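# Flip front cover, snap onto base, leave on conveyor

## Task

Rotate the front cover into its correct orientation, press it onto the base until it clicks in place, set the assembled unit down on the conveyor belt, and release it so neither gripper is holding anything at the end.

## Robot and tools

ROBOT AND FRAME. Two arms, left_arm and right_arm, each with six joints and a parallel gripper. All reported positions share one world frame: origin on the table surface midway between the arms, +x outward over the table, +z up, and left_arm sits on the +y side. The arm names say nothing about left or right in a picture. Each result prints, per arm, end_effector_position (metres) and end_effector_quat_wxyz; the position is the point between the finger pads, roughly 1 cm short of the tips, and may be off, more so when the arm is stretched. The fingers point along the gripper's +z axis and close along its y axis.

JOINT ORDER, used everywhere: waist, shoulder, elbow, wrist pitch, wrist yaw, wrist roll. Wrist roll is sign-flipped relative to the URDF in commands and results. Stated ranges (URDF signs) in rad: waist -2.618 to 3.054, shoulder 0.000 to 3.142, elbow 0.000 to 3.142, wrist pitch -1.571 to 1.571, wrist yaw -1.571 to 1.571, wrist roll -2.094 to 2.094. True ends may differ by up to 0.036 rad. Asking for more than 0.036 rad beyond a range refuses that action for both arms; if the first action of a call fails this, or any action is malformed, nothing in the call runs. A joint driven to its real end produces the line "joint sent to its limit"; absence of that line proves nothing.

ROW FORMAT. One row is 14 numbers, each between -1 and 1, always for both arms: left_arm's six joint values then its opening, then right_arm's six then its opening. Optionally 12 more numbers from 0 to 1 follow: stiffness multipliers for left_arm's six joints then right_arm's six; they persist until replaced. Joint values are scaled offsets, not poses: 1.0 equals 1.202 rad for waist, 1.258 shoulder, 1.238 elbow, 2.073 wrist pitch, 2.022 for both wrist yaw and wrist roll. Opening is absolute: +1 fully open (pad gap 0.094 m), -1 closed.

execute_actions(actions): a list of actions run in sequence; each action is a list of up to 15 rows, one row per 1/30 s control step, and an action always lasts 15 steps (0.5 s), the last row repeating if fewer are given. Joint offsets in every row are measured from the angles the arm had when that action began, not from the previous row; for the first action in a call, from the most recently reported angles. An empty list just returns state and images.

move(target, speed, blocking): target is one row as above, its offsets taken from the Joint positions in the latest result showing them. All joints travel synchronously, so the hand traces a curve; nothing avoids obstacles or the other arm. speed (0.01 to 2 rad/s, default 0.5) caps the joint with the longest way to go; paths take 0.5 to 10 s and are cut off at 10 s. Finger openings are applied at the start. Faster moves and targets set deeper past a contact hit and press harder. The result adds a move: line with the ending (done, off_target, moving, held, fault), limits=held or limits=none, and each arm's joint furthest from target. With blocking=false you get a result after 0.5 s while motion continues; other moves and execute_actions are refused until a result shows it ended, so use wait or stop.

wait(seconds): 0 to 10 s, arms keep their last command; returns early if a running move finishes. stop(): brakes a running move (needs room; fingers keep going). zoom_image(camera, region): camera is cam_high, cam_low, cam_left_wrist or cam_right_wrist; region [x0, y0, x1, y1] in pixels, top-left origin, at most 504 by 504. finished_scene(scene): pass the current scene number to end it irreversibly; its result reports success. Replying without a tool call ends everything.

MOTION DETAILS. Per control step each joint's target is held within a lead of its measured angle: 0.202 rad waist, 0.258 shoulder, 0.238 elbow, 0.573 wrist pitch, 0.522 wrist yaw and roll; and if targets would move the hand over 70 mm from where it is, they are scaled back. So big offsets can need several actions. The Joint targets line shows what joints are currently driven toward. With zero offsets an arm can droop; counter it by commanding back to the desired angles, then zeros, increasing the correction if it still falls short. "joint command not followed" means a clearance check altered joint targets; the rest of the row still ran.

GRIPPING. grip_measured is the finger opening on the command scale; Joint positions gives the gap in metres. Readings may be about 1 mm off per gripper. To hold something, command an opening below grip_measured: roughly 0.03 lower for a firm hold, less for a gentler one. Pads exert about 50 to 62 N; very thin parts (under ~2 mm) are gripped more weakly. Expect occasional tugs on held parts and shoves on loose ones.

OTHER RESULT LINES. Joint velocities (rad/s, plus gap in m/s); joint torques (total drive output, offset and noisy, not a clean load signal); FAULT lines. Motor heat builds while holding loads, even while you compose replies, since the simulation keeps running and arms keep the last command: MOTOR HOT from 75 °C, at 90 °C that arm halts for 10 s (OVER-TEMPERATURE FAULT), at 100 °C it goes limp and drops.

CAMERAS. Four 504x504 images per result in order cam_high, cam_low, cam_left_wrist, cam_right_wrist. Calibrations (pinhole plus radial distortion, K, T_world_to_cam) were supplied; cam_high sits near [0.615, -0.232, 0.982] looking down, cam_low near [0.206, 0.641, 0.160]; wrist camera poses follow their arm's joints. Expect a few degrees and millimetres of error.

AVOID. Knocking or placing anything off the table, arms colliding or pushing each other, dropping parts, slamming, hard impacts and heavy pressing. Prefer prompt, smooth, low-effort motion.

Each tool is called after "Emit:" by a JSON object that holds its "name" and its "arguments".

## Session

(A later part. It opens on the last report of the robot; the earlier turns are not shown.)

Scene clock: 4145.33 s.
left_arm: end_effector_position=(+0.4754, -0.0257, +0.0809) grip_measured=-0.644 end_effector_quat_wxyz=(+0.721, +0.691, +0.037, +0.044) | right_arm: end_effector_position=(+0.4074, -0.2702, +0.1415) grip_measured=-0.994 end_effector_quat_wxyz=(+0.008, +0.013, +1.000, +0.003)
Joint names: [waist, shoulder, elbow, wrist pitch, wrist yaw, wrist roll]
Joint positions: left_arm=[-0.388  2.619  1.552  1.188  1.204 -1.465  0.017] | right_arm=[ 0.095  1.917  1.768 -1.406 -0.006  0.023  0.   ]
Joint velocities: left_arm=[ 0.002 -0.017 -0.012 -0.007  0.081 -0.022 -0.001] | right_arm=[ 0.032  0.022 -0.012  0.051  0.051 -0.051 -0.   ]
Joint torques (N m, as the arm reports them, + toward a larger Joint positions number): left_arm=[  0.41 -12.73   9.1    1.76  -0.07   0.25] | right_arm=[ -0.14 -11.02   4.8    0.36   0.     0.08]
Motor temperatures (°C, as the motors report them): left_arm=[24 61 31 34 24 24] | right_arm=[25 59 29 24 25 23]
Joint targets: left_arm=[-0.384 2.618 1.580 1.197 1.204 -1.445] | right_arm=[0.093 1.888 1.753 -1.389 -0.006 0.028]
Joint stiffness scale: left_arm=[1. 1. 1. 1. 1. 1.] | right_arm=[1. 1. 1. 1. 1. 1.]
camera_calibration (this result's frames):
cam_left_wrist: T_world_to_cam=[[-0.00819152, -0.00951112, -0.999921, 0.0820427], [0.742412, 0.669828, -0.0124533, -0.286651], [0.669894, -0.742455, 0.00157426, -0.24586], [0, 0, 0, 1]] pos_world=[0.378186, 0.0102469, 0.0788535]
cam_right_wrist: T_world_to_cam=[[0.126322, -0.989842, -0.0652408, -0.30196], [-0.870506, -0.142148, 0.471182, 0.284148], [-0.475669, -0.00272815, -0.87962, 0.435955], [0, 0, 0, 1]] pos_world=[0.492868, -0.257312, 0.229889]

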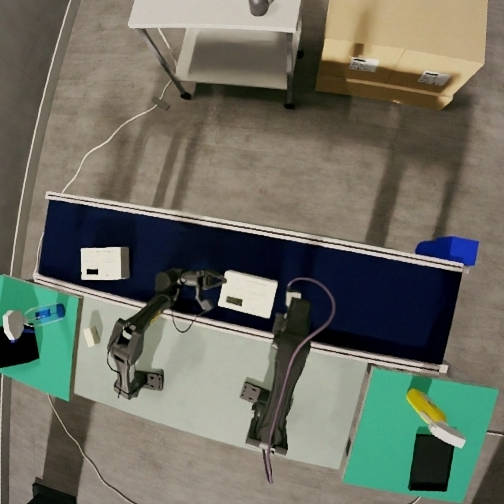

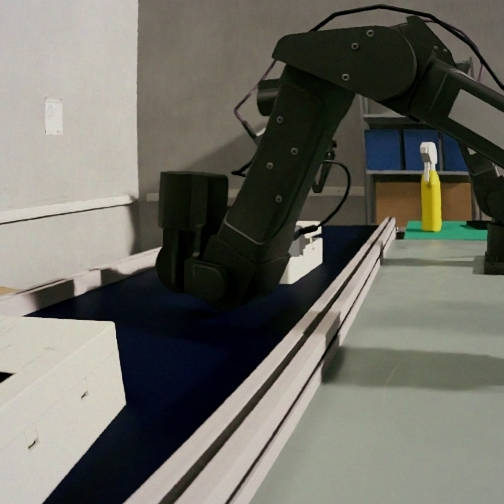

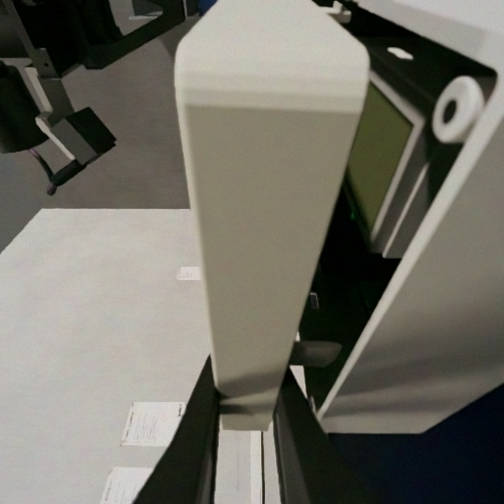

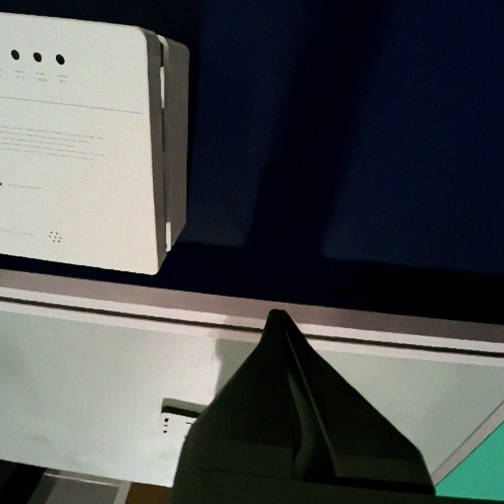

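Emit:
{"name": "execute_actions", "arguments": {"actions": [[[0.003,0.004,0.022,0.0042,0,0.010,-0.67,-0.001,-0.023,-0.012,0.008,0,0.0025,-1],[0.003,0.009,0.022,0.0042,0,0.010,-0.67,-0.001,-0.023,-0.012,0.008,0,0.0025,-1],[0.003,0.009,0.022,0.0042,0,0.010,-0.67,-0.001,-0.023,-0.012,0.008,0,0.0025,-1],[0.003,0.003,0.022,0.0042,0,0.010,-0.67,-0.001,-0.023,-0.012,0.008,0,0.0025,-1]]]}}

Emit:
{"name": "zoom_image", "arguments": {"camera": "cam_low", "region": [275, 210, 335, 280]}}

Emit:
{"name": "zoom_image", "arguments": {"camera": "cam_left_wrist", "region": [200, 300, 400, 450]}}

Scene clock: 4167.17 s.
left_arm: end_effector_position=(+0.4752, -0.0257, +0.0783) grip_measured=-0.644 end_effector_quat_wxyz=(+0.720, +0.691, +0.039, +0.043) | right_arm: end_effector_position=(+0.4075, -0.2702, +0.1415) grip_measured=-0.994 end_effector_quat_wxyz=(+0.008, +0.013, +1.000, +0.003)
Joint names: [waist, shoulder, elbow, wrist pitch, wrist yaw, wrist roll]
Joint positions: left_arm=[-0.388  2.624  1.552  1.189  1.204 -1.465  0.017] | right_arm=[ 0.095  1.917  1.768 -1.405 -0.006  0.023  0.   ]
Joint velocities: left_arm=[-0.012 -0.002 -0.012  0.037  0.007 -0.022  0.001] | right_arm=[-0.002  0.012  0.022  0.022  0.081  0.051 -0.   ]
Joint torques (N m, as the arm reports them, + toward a larger Joint positions number): left_arm=[  0.25 -12.77   9.06   1.77  -0.08   0.23] | right_arm=[ -0.14 -11.02   4.8    0.36   0.     0.08]
Motor temperatures (°C, as the motors report them): left_arm=[24 61 31 34 24 24] | right_arm=[25 59 29 24 25 23]
Joint targets: left_arm=[-0.384 2.623 1.580 1.197 1.204 -1.445] | right_arm=[0.093 1.888 1.753 -1.389 -0.006 0.028]
Joint stiffness scale: left_arm=[1. 1. 1. 1. 1. 1.] | right_arm=[1. 1. 1. 1. 1. 1.]
camera_calibration (this result's frames):
cam_left_wrist: T_world_to_cam=[[-0.0126273, -0.00838195, -0.999885, 0.0815843], [0.742351, 0.669843, -0.0149902, -0.286344], [0.669892, -0.742455, -0.00223598, -0.24539], [0, 0, 0, 1]] pos_world=[0.377983, 0.0102984, 0.0767339]
cam_right_wrist: T_world_to_cam=[[0.126347, -0.989843, -0.0651738, -0.301997], [-0.870686, -0.142139, 0.470853, 0.284351], [-0.475334, -0.0027449, -0.879801, 0.435886], [0, 0, 0, 1]] pos_world=[0.492929, -0.257315, 0.229923]

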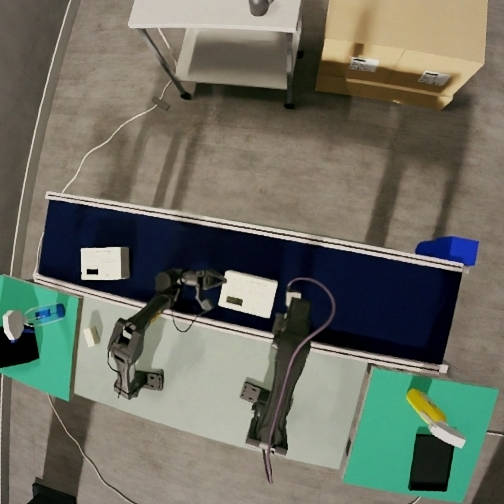

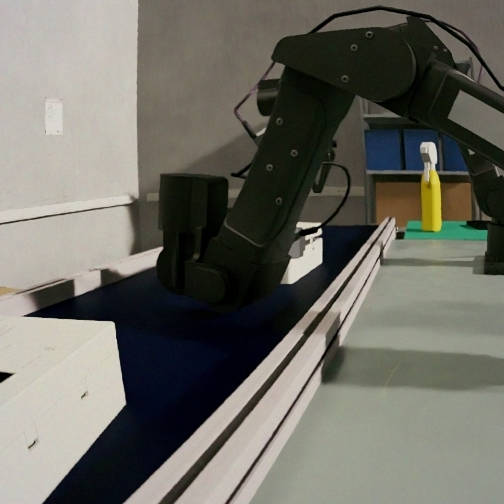

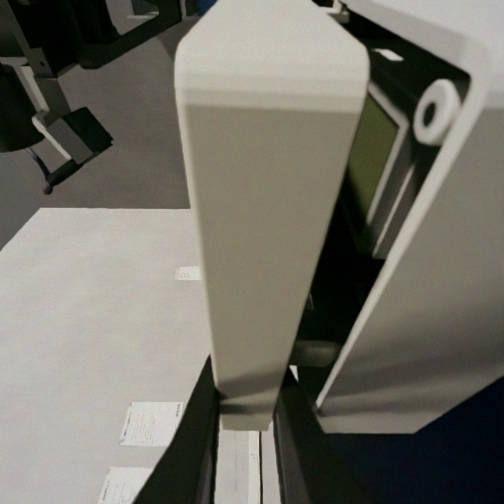

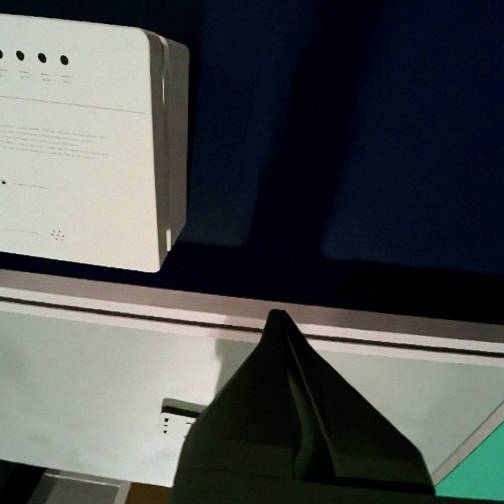

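Region (275, 210, 335, 280) of cam_low's 504x504 image, scaled by 7.200, with more detail than that image has; it fills the left 432 columns of this view, and the rest is white.

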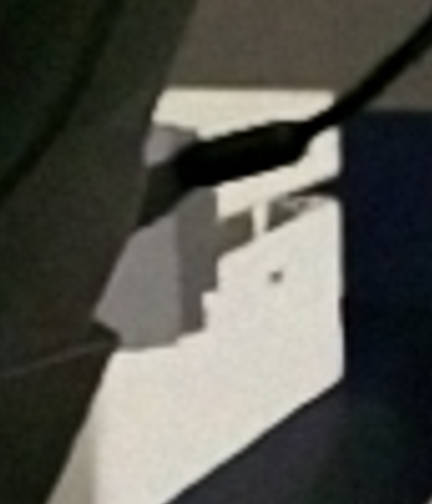

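Region (200, 300, 400, 450) of cam_left_wrist's 504x504 image, scaled by 2.520, with more detail than that image has; it fills the top 378 rows of this view, and the rest is white.

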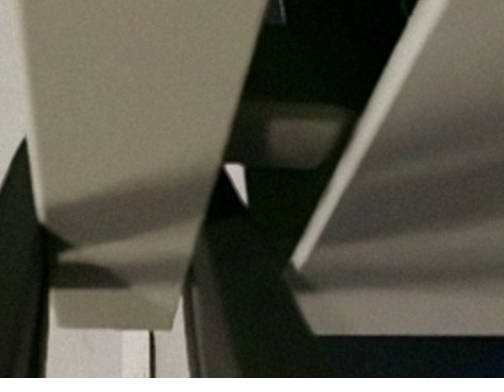

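Emit:
{"name": "execute_actions", "arguments": {"actions": [[[0.003,0.004,0.022,0.0040,0,0.010,-0.67,-0.001,-0.023,-0.012,0.008,0,0.0025,-1],[0.003,0.009,0.022,0.0040,0,0.010,-0.67,-0.001,-0.023,-0.012,0.008,0,0.0025,-1],[0.003,0.009,0.022,0.0040,0,0.010,-0.67,-0.001,-0.023,-0.012,0.008,0,0.0025,-1],[0.003,0.003,0.022,0.0040,0,0.010,-0.67,-0.001,-0.023,-0.012,0.008,0,0.0025,-1]]]}}

Emit:
{"name": "zoom_image", "arguments": {"camera": "cam_low", "region": [275, 210, 335, 280]}}

Emit:
{"name": "zoom_image", "arguments": {"camera": "cam_left_wrist", "region": [200, 300, 400, 450]}}

Scene clock: 4181.13 s.
left_arm: end_effector_position=(+0.4751, -0.0256, +0.0771) grip_measured=-0.644 end_effector_quat_wxyz=(+0.720, +0.691, +0.039, +0.042) | right_arm: end_effector_position=(+0.4075, -0.2702, +0.1415) grip_measured=-0.994 end_effector_quat_wxyz=(+0.008, +0.013, +1.000, +0.003)
Joint names: [waist, shoulder, elbow, wrist pitch, wrist yaw, wrist roll]
Joint positions: left_arm=[-0.388  2.627  1.552  1.192  1.204 -1.464  0.017] | right_arm=[ 0.095  1.917  1.768 -1.405 -0.006  0.023  0.   ]
Joint velocities: left_arm=[-0.012  0.002 -0.012  0.051 -0.007  0.066  0.001] | right_arm=[-0.002 -0.007 -0.012 -0.051  0.022  0.022  0.   ]
Joint torques (N m, as the arm reports them, + toward a larger Joint positions number): left_arm=[  0.39 -12.58   8.99   1.8   -0.1    0.25] | right_arm=[ -0.13 -11.01   4.8    0.36   0.     0.08]
Motor temperatures (°C, as the motors report them): left_arm=[24 61 31 34 24 24] | right_arm=[25 59 29 24 25 23]
Joint targets: left_arm=[-0.384 2.628 1.580 1.197 1.204 -1.444] | right_arm=[0.093 1.888 1.753 -1.389 -0.006 0.028]
Joint stiffness scale: left_arm=[1. 1. 1. 1. 1. 1.] | right_arm=[1. 1. 1. 1. 1. 1.]
camera_calibration (this result's frames):
cam_left_wrist: T_world_to_cam=[[-0.0133847, -0.00846919, -0.999875, 0.080721], [0.742361, 0.669818, -0.0156111, -0.286225], [0.669867, -0.742477, -0.00267814, -0.245204], [0, 0, 0, 1]] pos_world=[0.377816, 0.0103439, 0.0755859]
cam_right_wrist: T_world_to_cam=[[0.126347, -0.989843, -0.0651738, -0.301997], [-0.870686, -0.142139, 0.470853, 0.284351], [-0.475334, -0.0027449, -0.879801, 0.435886], [0, 0, 0, 1]] pos_world=[0.492929, -0.257315, 0.229923]

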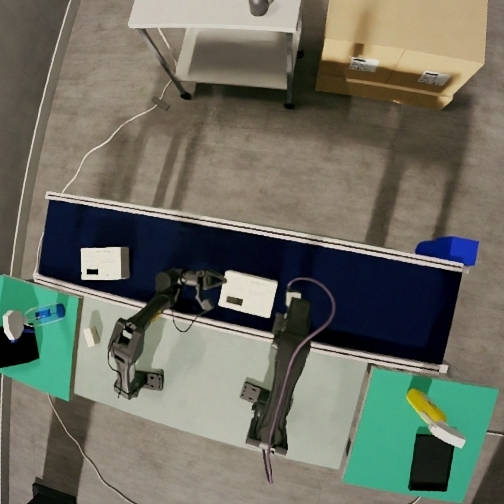

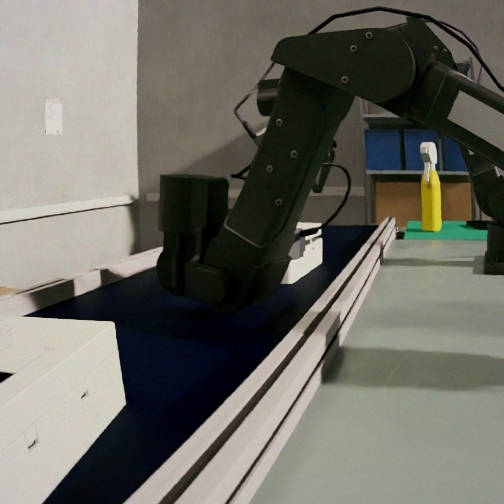

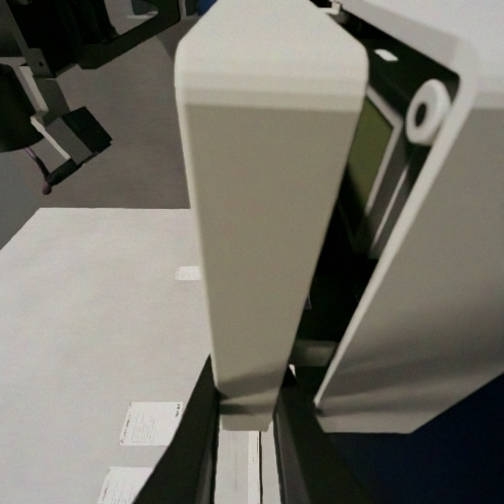

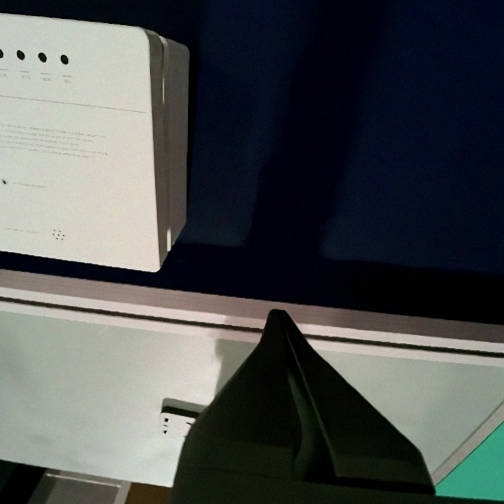

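Region (275, 210, 335, 280) of cam_low's 504x504 image, scaled by 7.200, with more detail than that image has; it fills the left 432 columns of this view, and the rest is white.

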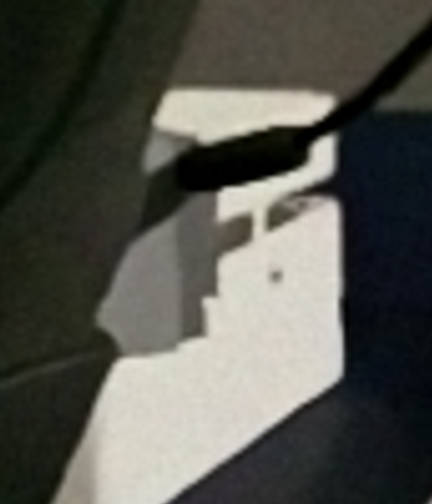

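Region (200, 300, 400, 450) of cam_left_wrist's 504x504 image, scaled by 2.520, with more detail than that image has; it fills the top 378 rows of this view, and the rest is white.

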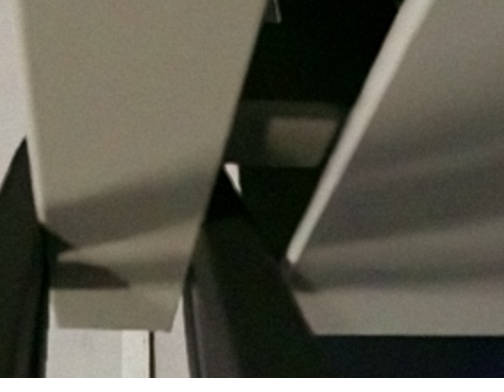

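Emit:
{"name": "execute_actions", "arguments": {"actions": [[[0.003,0.004,0.022,0.0024,0,0.010,-0.67,-0.001,-0.023,-0.012,0.008,0,0.0025,-1],[0.003,0.010,0.022,0.0024,0,0.010,-0.67,-0.001,-0.023,-0.012,0.008,0,0.0025,-1],[0.003,0.010,0.022,0.0024,0,0.010,-0.67,-0.001,-0.023,-0.012,0.008,0,0.0025,-1],[0.003,0.0035,0.022,0.0024,0,0.010,-0.67,-0.001,-0.023,-0.012,0.008,0,0.0025,-1]]]}}

Emit:
{"name": "zoom_image", "arguments": {"camera": "cam_low", "region": [275, 210, 335, 280]}}

Emit:
{"name": "zoom_image", "arguments": {"camera": "cam_left_wrist", "region": [180, 280, 400, 450]}}

Scene clock: 4217.07 s.
left_arm: end_effector_position=(+0.4751, -0.0256, +0.0771) grip_measured=-0.644 end_effector_quat_wxyz=(+0.720, +0.691, +0.039, +0.042) | right_arm: end_effector_position=(+0.4076, -0.2702, +0.1415) grip_measured=-0.994 end_effector_quat_wxyz=(+0.009, +0.013, +1.000, +0.003)
Joint names: [waist, shoulder, elbow, wrist pitch, wrist yaw, wrist roll]
Joint positions: left_arm=[-0.388  2.627  1.552  1.192  1.204 -1.464  0.017] | right_arm=[ 0.095  1.917  1.768 -1.405 -0.006  0.023  0.   ]
Joint velocities: left_arm=[-0.007  0.002 -0.012 -0.022  0.022 -0.022 -0.001] | right_arm=[ 0.012 -0.002  0.007  0.022 -0.022 -0.037 -0.   ]
Joint torques (N m, as the arm reports them, + toward a larger Joint positions number): left_arm=[  0.39 -12.3    8.88   1.76  -0.08   0.23] | right_arm=[ -0.14 -11.02   4.81   0.36   0.     0.07]
Motor temperatures (°C, as the motors report them): left_arm=[24 61 31 34 24 24] | right_arm=[25 59 29 24 25 23]
Joint targets: left_arm=[-0.384 2.632 1.580 1.197 1.204 -1.444] | right_arm=[0.093 1.888 1.753 -1.388 -0.006 0.028]
Joint stiffness scale: left_arm=[1. 1. 1. 1. 1. 1.] | right_arm=[1. 1. 1. 1. 1. 1.]
camera_calibration (this result's frames):
cam_left_wrist: T_world_to_cam=[[-0.0133847, -0.00846919, -0.999875, 0.080721], [0.742361, 0.669818, -0.0156111, -0.286225], [0.669867, -0.742477, -0.00267814, -0.245204], [0, 0, 0, 1]] pos_world=[0.377816, 0.0103439, 0.0755859]
cam_right_wrist: T_world_to_cam=[[0.126372, -0.989844, -0.0651068, -0.302033], [-0.870865, -0.142131, 0.470524, 0.284554], [-0.474999, -0.00276165, -0.879982, 0.435817], [0, 0, 0, 1]] pos_world=[0.49299, -0.257318, 0.229957]

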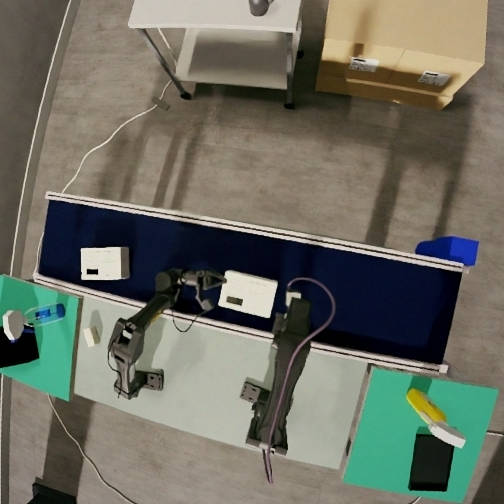

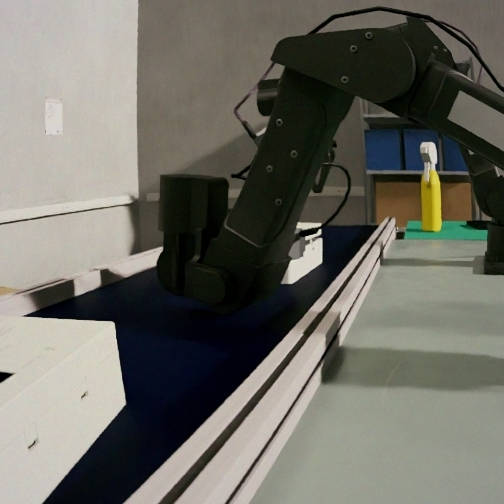

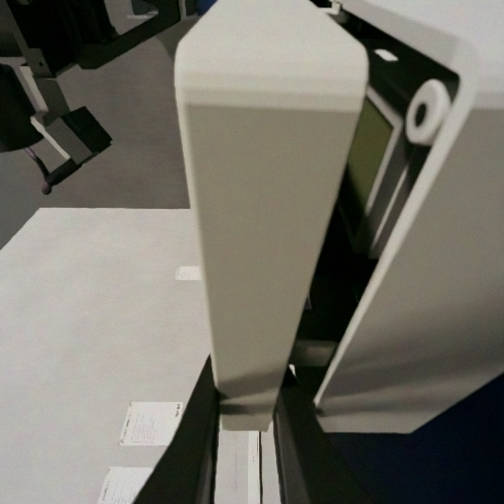

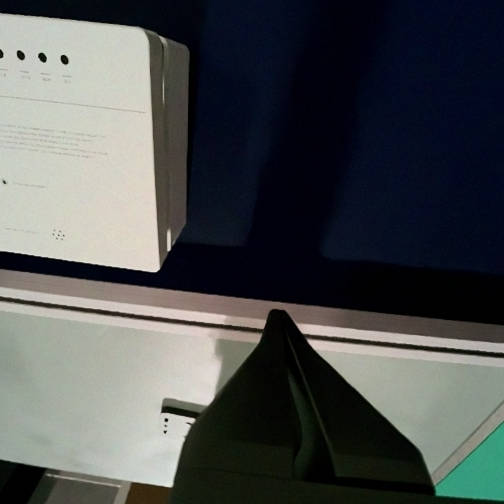

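Region (275, 210, 335, 280) of cam_low's 504x504 image, scaled by 7.200, with more detail than that image has; it fills the left 432 columns of this view, and the rest is white.

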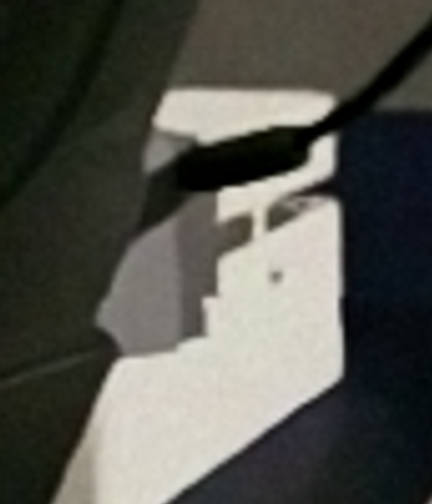

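Region (180, 280, 400, 450) of cam_left_wrist's 504x504 image, scaled by 2.291, with more detail than that image has; it fills the top 389 rows of this view, and the rest is white.

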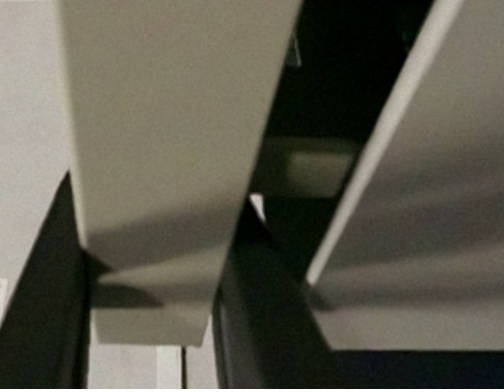

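Emit:
{"name": "zoom_image", "arguments": {"camera": "cam_low", "region": [285, 232, 325, 268]}}

Emit:
{"name": "zoom_image", "arguments": {"camera": "cam_left_wrist", "region": [270, 340, 370, 440]}}

Region (285, 232, 325, 268) of cam_low's 504x504 image, scaled by 12.600, with more detail than that image has; it fills the top 454 rows of this view, and the rest is white.

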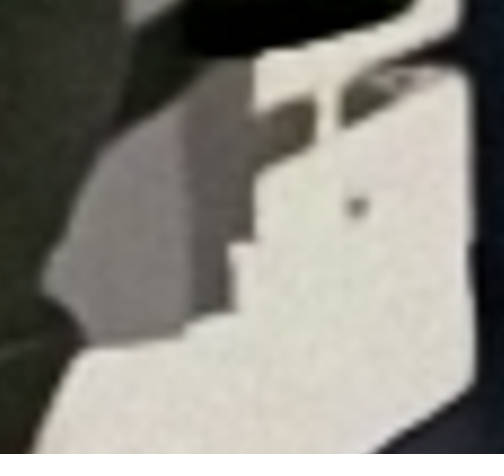

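Region (270, 340, 370, 440) of cam_left_wrist's 504x504 image, scaled by 5.040, with more detail than that image has.

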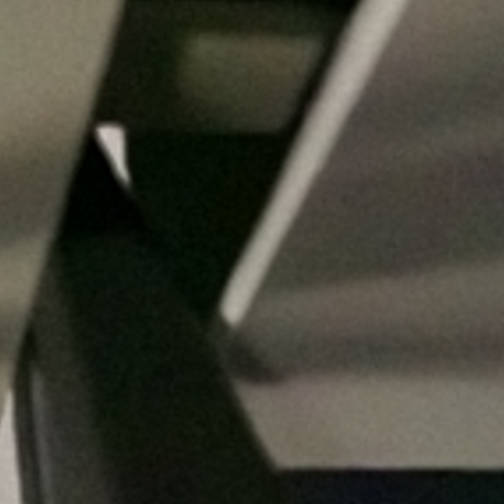

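Emit:
{"name": "execute_actions", "arguments": {"actions": [[[0.003,-0.002,0.022,0.0024,0,0.010,-0.645,-0.001,-0.023,-0.012,0.008,0,0.0025,-1],[0.003,-0.004,0.022,0.0024,0,0.010,-0.635,-0.001,-0.023,-0.012,0.008,0,0.0025,-1],[0.003,-0.006,0.022,0.0024,0,0.010,-0.625,-0.001,-0.023,-0.012,0.008,0,0.0025,-1],[0.003,-0.008,0.022,0.0024,0,0.010,-0.615,-0.001,-0.023,-0.012,0.008,0,0.0025,-1],[0.003,-0.008,0.022,0.0024,0,0.010,-0.605,-0.001,-0.023,-0.012,0.008,0,0.0025,-1],[0.003,-0.008,0.022,0.0024,0,0.010,-0.595,-0.001,-0.023,-0.012,0.008,0,0.0025,-1],[0.003,-0.008,0.022,0.0024,0,0.010,-0.585,-0.001,-0.023,-0.012,0.008,0,0.0025,-1],[0.003,-0.008,0.022,0.0024,0,0.010,-0.575,-0.001,-0.023,-0.012,0.008,0,0.0025,-1]]]}}

Emit:
{"name": "zoom_image", "arguments": {"camera": "cam_left_wrist", "region": [180, 280, 400, 450]}}

Scene clock: 4284.33 s.
left_arm: end_effector_position=(+0.4750, -0.0256, +0.0774) grip_measured=-0.576 end_effector_quat_wxyz=(+0.721, +0.691, +0.039, +0.043) | right_arm: end_effector_position=(+0.4076, -0.2702, +0.1415) grip_measured=-0.994 end_effector_quat_wxyz=(+0.009, +0.013, +1.000, +0.003)
Joint names: [waist, shoulder, elbow, wrist pitch, wrist yaw, wrist roll]
Joint positions: left_arm=[-0.388  2.627  1.552  1.194  1.204 -1.462  0.02 ] | right_arm=[ 0.095  1.917  1.768 -1.405 -0.006  0.023  0.   ]
Joint velocities: left_arm=[-0.007  0.007 -0.012  0.022  0.007 -0.022 -0.001] | right_arm=[ 0.007  0.007  0.007 -0.051  0.022  0.037 -0.   ]
Joint torques (N m, as the arm reports them, + toward a larger Joint positions number): left_arm=[  0.31 -13.28   9.     1.74  -0.11   0.24] | right_arm=[ -0.13 -11.02   4.8    0.36   0.     0.08]
Motor temperatures (°C, as the motors report them): left_arm=[24 60 31 34 24 24] | right_arm=[25 59 29 24 25 23]
Joint targets: left_arm=[-0.384 2.617 1.580 1.197 1.204 -1.444] | right_arm=[0.093 1.888 1.753 -1.388 -0.006 0.028]
Joint stiffness scale: left_arm=[1. 1. 1. 1. 1. 1.] | right_arm=[1. 1. 1. 1. 1. 1.]
camera_calibration (this result's frames):
cam_left_wrist: T_world_to_cam=[[-0.0130604, -0.00925174, -0.999872, 0.0808516], [0.74242, 0.669746, -0.0158947, -0.286208], [0.669808, -0.742532, -0.00187848, -0.245209], [0, 0, 0, 1]] pos_world=[0.377785, 0.0103593, 0.0758314]
cam_right_wrist: T_world_to_cam=[[0.126372, -0.989844, -0.0651068, -0.302033], [-0.870865, -0.142131, 0.470524, 0.284554], [-0.474999, -0.00276165, -0.879982, 0.435817], [0, 0, 0, 1]] pos_world=[0.49299, -0.257318, 0.229957]

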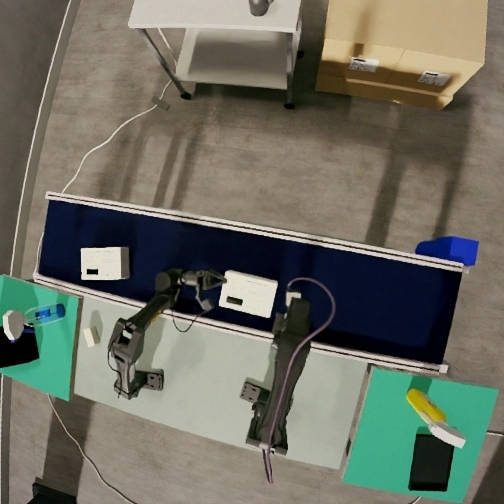

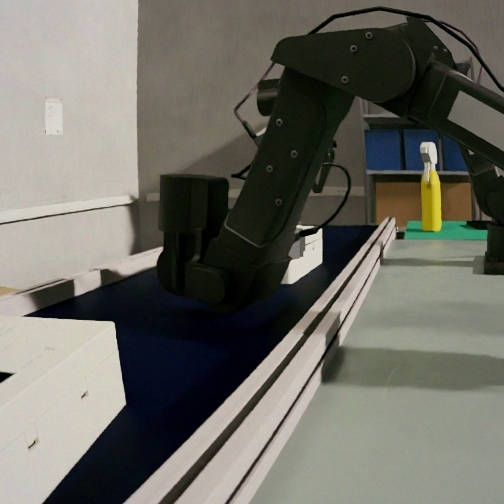

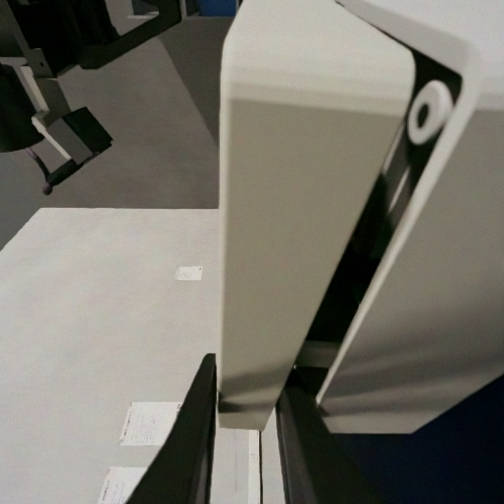

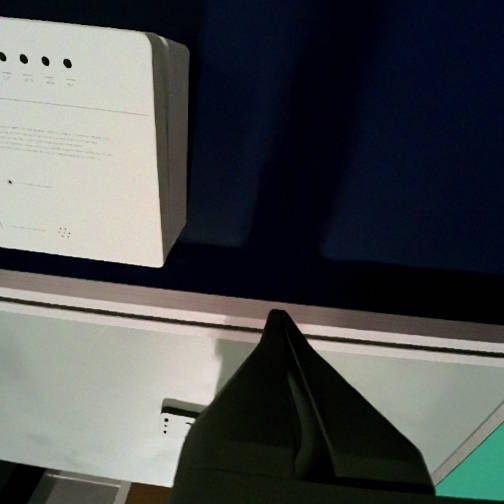

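Region (180, 280, 400, 450) of cam_left_wrist's 504x504 image, scaled by 2.291, with more detail than that image has; it fills the top 389 rows of this view, and the rest is white.

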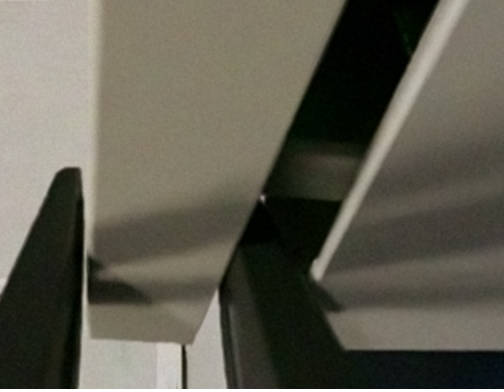

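Emit:
{"name": "zoom_image", "arguments": {"camera": "cam_low", "region": [275, 210, 335, 280]}}

Emit:
{"name": "zoom_image", "arguments": {"camera": "cam_right_wrist", "region": [100, 10, 220, 290]}}

Region (275, 210, 335, 280) of cam_low's 504x504 image, scaled by 7.200, with more detail than that image has; it fills the left 432 columns of this view, and the rest is white.

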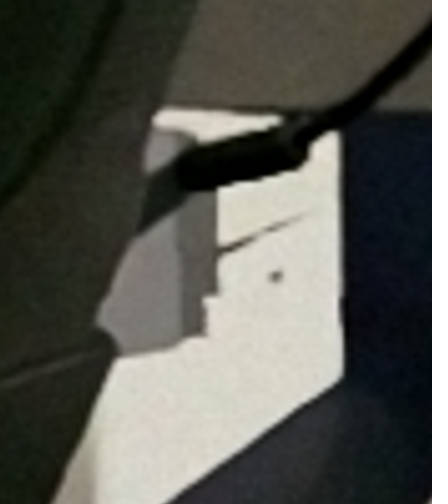

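Region (100, 10, 220, 290) of cam_right_wrist's 504x504 image, scaled by 1.800, with more detail than that image has; it fills the left 216 columns of this view, and the rest is white.

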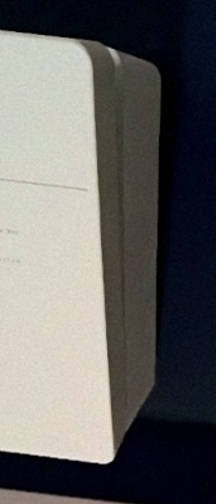

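Emit:
{"name": "move", "arguments": {"target": [0.028,-0.008,0.022,0.002,0.027,0.009,-0.55,-0.001,-0.023,-0.012,0.008,0,0.0025,-1], "speed": 0.04}}

Emit:
{"name": "zoom_image", "arguments": {"camera": "cam_left_wrist", "region": [160, 200, 440, 480]}}

Emit:
{"name": "zoom_image", "arguments": {"camera": "cam_low", "region": [255, 205, 335, 290]}}

Scene clock: 4329.57 s.
left_arm: end_effector_position=(+0.4742, -0.0144, +0.0765) grip_measured=-0.551 end_effector_quat_wxyz=(+0.719, +0.693, +0.031, +0.036) | right_arm: end_effector_position=(+0.4076, -0.2702, +0.1415) grip_measured=-0.994 end_effector_quat_wxyz=(+0.009, +0.013, +1.000, +0.003)
Joint names: [waist, shoulder, elbow, wrist pitch, wrist yaw, wrist roll]
Joint positions: left_arm=[-0.363  2.627  1.552  1.194  1.249 -1.462  0.021] | right_arm=[ 0.095  1.917  1.768 -1.405 -0.006  0.023  0.   ]
Joint velocities: left_arm=[ 0.007 -0.012 -0.007 -0.007 -0.051  0.007 -0.   ] | right_arm=[ 0.012  0.012  0.007 -0.051 -0.007  0.022 -0.001]
Joint torques (N m, as the arm reports them, + toward a larger Joint positions number): left_arm=[  0.9  -13.22   8.92   1.7    0.02   0.22] | right_arm=[ -0.14 -11.02   4.81   0.36   0.     0.07]
Motor temperatures (°C, as the motors report them): left_arm=[24 62 31 34 24 24] | right_arm=[25 59 29 24 25 23]
Joint targets: left_arm=[-0.354 2.617 1.580 1.198 1.259 -1.444] | right_arm=[0.093 1.888 1.753 -1.388 -0.006 0.028]
Joint stiffness scale: left_arm=[1. 1. 1. 1. 1. 1.] | right_arm=[1. 1. 1. 1. 1. 1.]
move: off_target (left_arm, right_arm); limits=none; left_arm: farthest joint: the elbow, 0.027 radians from its target (0.027 radians at the start); right_arm: farthest joint: the shoulder, 0.029 radians from its target (0.029 radians at the start)
camera_calibration (this result's frames):
cam_left_wrist: T_world_to_cam=[[-0.0123165, -0.00383634, -0.999917, 0.079776], [0.755872, 0.654612, -0.011822, -0.300021], [0.654603, -0.755955, -0.00516275, -0.229079], [0, 0, 0, 1]] pos_world=[0.377716, 0.0235302, 0.0750399]
cam_right_wrist: T_world_to_cam=[[0.126372, -0.989844, -0.0651068, -0.302033], [-0.870865, -0.142131, 0.470524, 0.284554], [-0.474999, -0.00276165, -0.879982, 0.435817], [0, 0, 0, 1]] pos_world=[0.49299, -0.257318, 0.229957]

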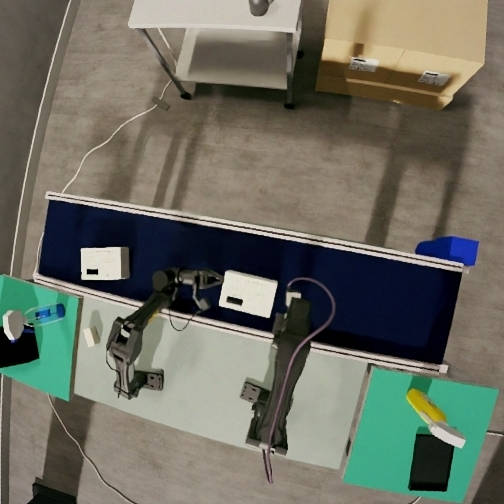

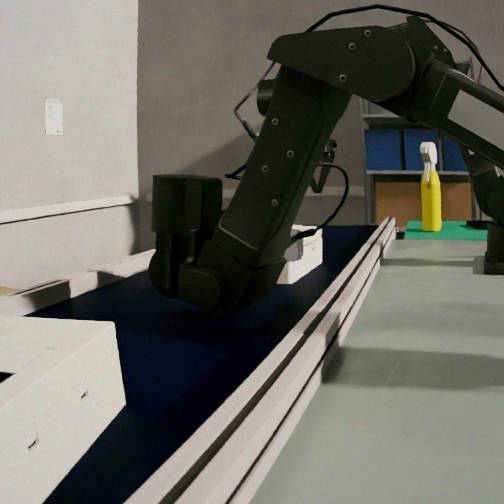

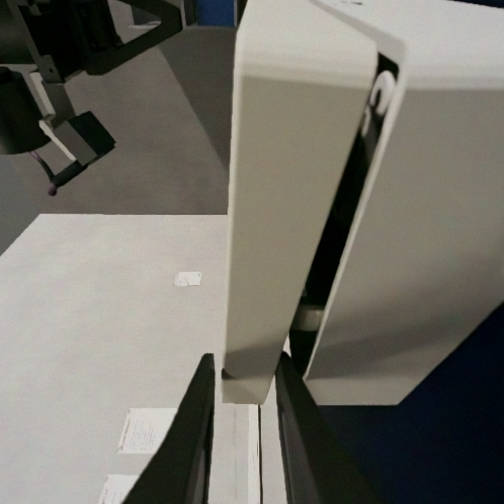

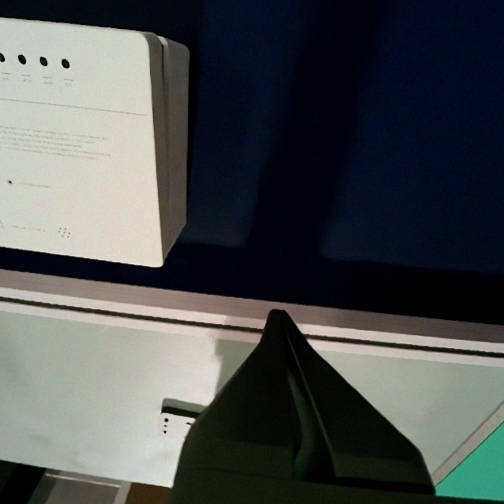

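Region (160, 200, 440, 480) of cam_left_wrist's 504x504 image, scaled by 1.800, with more detail than that image has.

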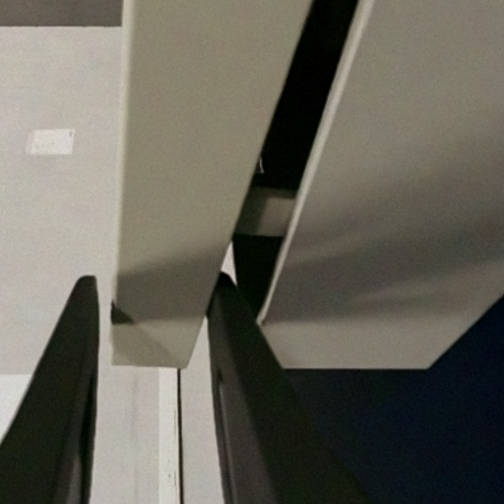

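Region (255, 205, 335, 290) of cam_low's 504x504 image, scaled by 5.929, with more detail than that image has; it fills the left 474 columns of this view, and the rest is white.

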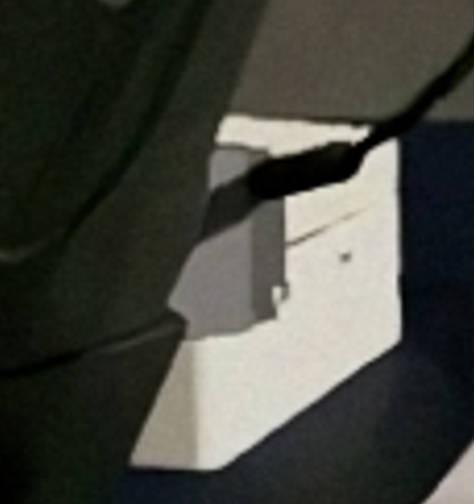

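Emit:
{"name": "move", "arguments": {"target": [0.034,-0.008,0.022,0.002,0.030,0.009,-0.55,-0.001,-0.023,-0.012,0.008,0,0.0025,-1], "speed": 0.04}}

Emit:
{"name": "zoom_image", "arguments": {"camera": "cam_left_wrist", "region": [160, 160, 440, 440]}}

Emit:
{"name": "zoom_image", "arguments": {"camera": "cam_low", "region": [255, 205, 335, 290]}}

Scene clock: 4352.13 s.
left_arm: end_effector_position=(+0.4740, +0.0008, +0.0761) grip_measured=-0.551 end_effector_quat_wxyz=(+0.718, +0.695, +0.023, +0.031) | right_arm: end_effector_position=(+0.4077, -0.2702, +0.1415) grip_measured=-0.994 end_effector_quat_wxyz=(+0.009, +0.013, +1.000, +0.003)
Joint names: [waist, shoulder, elbow, wrist pitch, wrist yaw, wrist roll]
Joint positions: left_arm=[-0.331  2.627  1.552  1.2    1.301 -1.461  0.021] | right_arm=[ 0.095  1.917  1.768 -1.404 -0.006  0.023  0.   ]
Joint velocities: left_arm=[ 0.002 -0.002 -0.012  0.066 -0.081 -0.066  0.001] | right_arm=[-0.022  0.007 -0.012 -0.007 -0.022  0.007 -0.   ]
Joint torques (N m, as the arm reports them, + toward a larger Joint positions number): left_arm=[  0.95 -13.21   8.97   1.62   0.01   0.19] | right_arm=[ -0.14 -11.02   4.81   0.36   0.     0.08]
Motor temperatures (°C, as the motors report them): left_arm=[24 62 31 33 24 24] | right_arm=[25 59 29 24 25 23]
Joint targets: left_arm=[-0.323 2.617 1.580 1.198 1.310 -1.443] | right_arm=[0.093 1.888 1.753 -1.388 -0.006 0.028]
Joint stiffness scale: left_arm=[1. 1. 1. 1. 1. 1.] | right_arm=[1. 1. 1. 1. 1. 1.]
move: off_target (left_arm, right_arm); limits=none; left_arm: farthest joint: the elbow, 0.027 radians from its target (0.027 radians at the start); right_arm: farthest joint: the shoulder, 0.029 radians from its target (0.029 radians at the start)
camera_calibration (this result's frames):
cam_left_wrist: T_world_to_cam=[[-0.00695209, 0.00130878, -0.999975, 0.0768637], [0.768289, 0.640088, -0.00450359, -0.316249], [0.640066, -0.768301, -0.00545547, -0.210519], [0, 0, 0, 1]] pos_world=[0.378251, 0.0405843, 0.074289]
cam_right_wrist: T_world_to_cam=[[0.126396, -0.989845, -0.0650398, -0.30207], [-0.871044, -0.142122, 0.470195, 0.284758], [-0.474664, -0.0027784, -0.880163, 0.435747], [0, 0, 0, 1]] pos_world=[0.493051, -0.257321, 0.229991]

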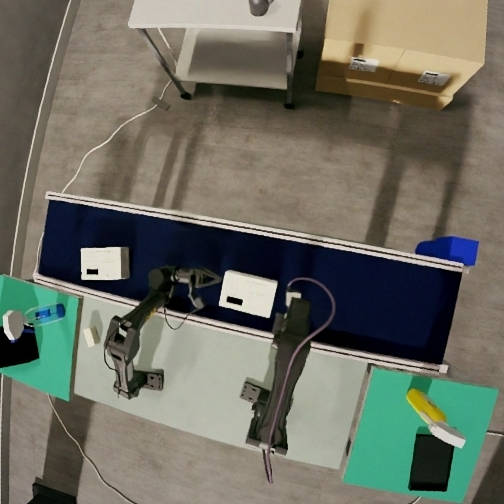

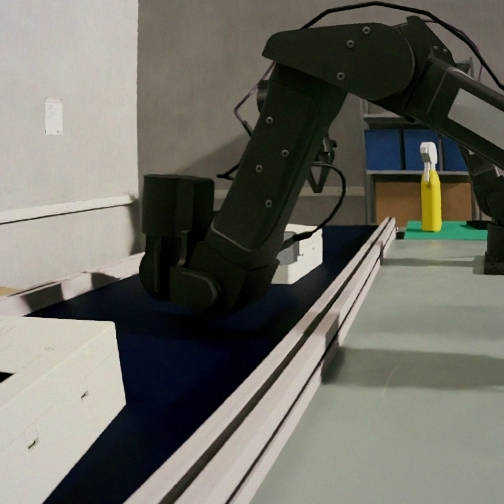

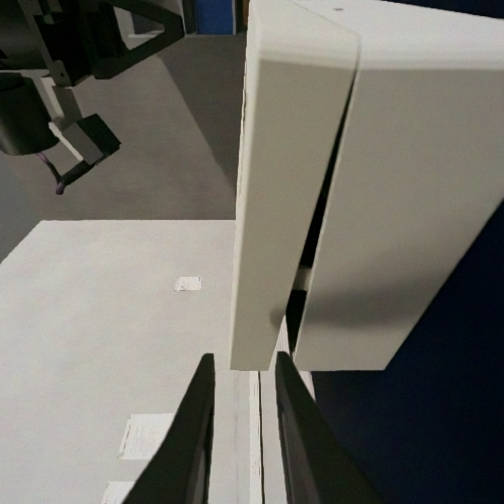

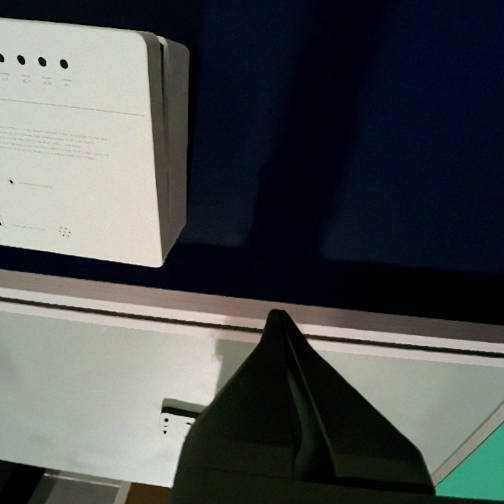

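Region (160, 160, 440, 440) of cam_left_wrist's 504x504 image, scaled by 1.800, with more detail than that image has.

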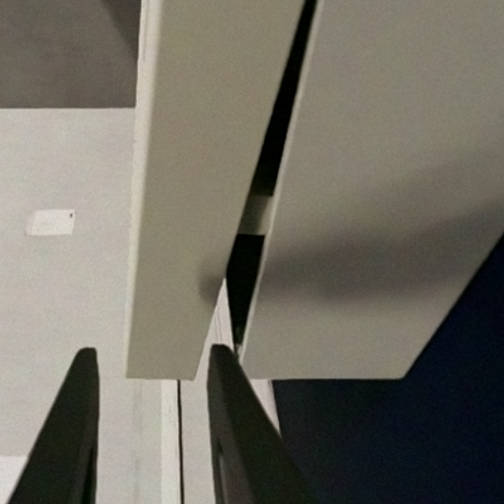

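Region (255, 205, 335, 290) of cam_low's 504x504 image, scaled by 5.929, with more detail than that image has; it fills the left 474 columns of this view, and the rest is white.

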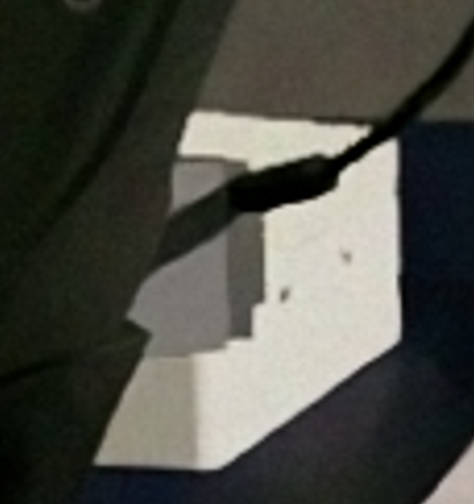

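Emit:
{"name": "zoom_image", "arguments": {"camera": "cam_right_wrist", "region": [110, 10, 210, 150]}}

Emit:
{"name": "zoom_image", "arguments": {"camera": "cam_high", "region": [210, 260, 290, 330]}}

Region (110, 10, 210, 150) of cam_right_wrist's 504x504 image, scaled by 3.600, with more detail than that image has; it fills the left 360 columns of this view, and the rest is white.

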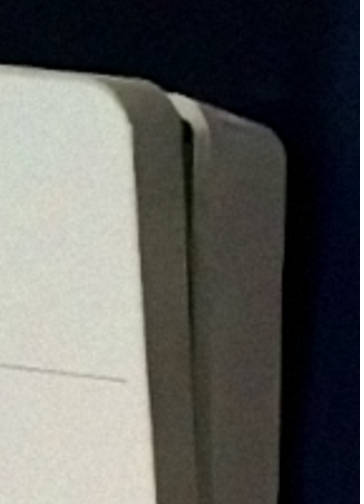

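Region (210, 260, 290, 330) of cam_high's 504x504 image, scaled by 6.300, with more detail than that image has; it fills the top 441 rows of this view, and the rest is white.

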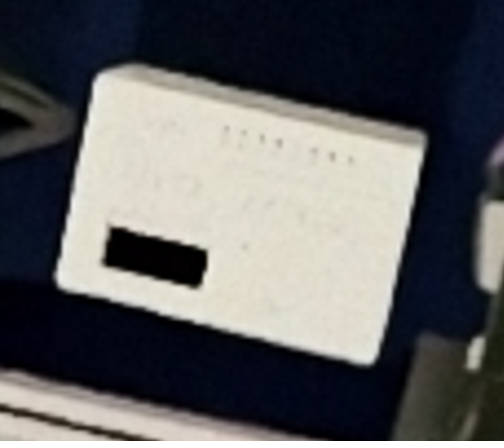

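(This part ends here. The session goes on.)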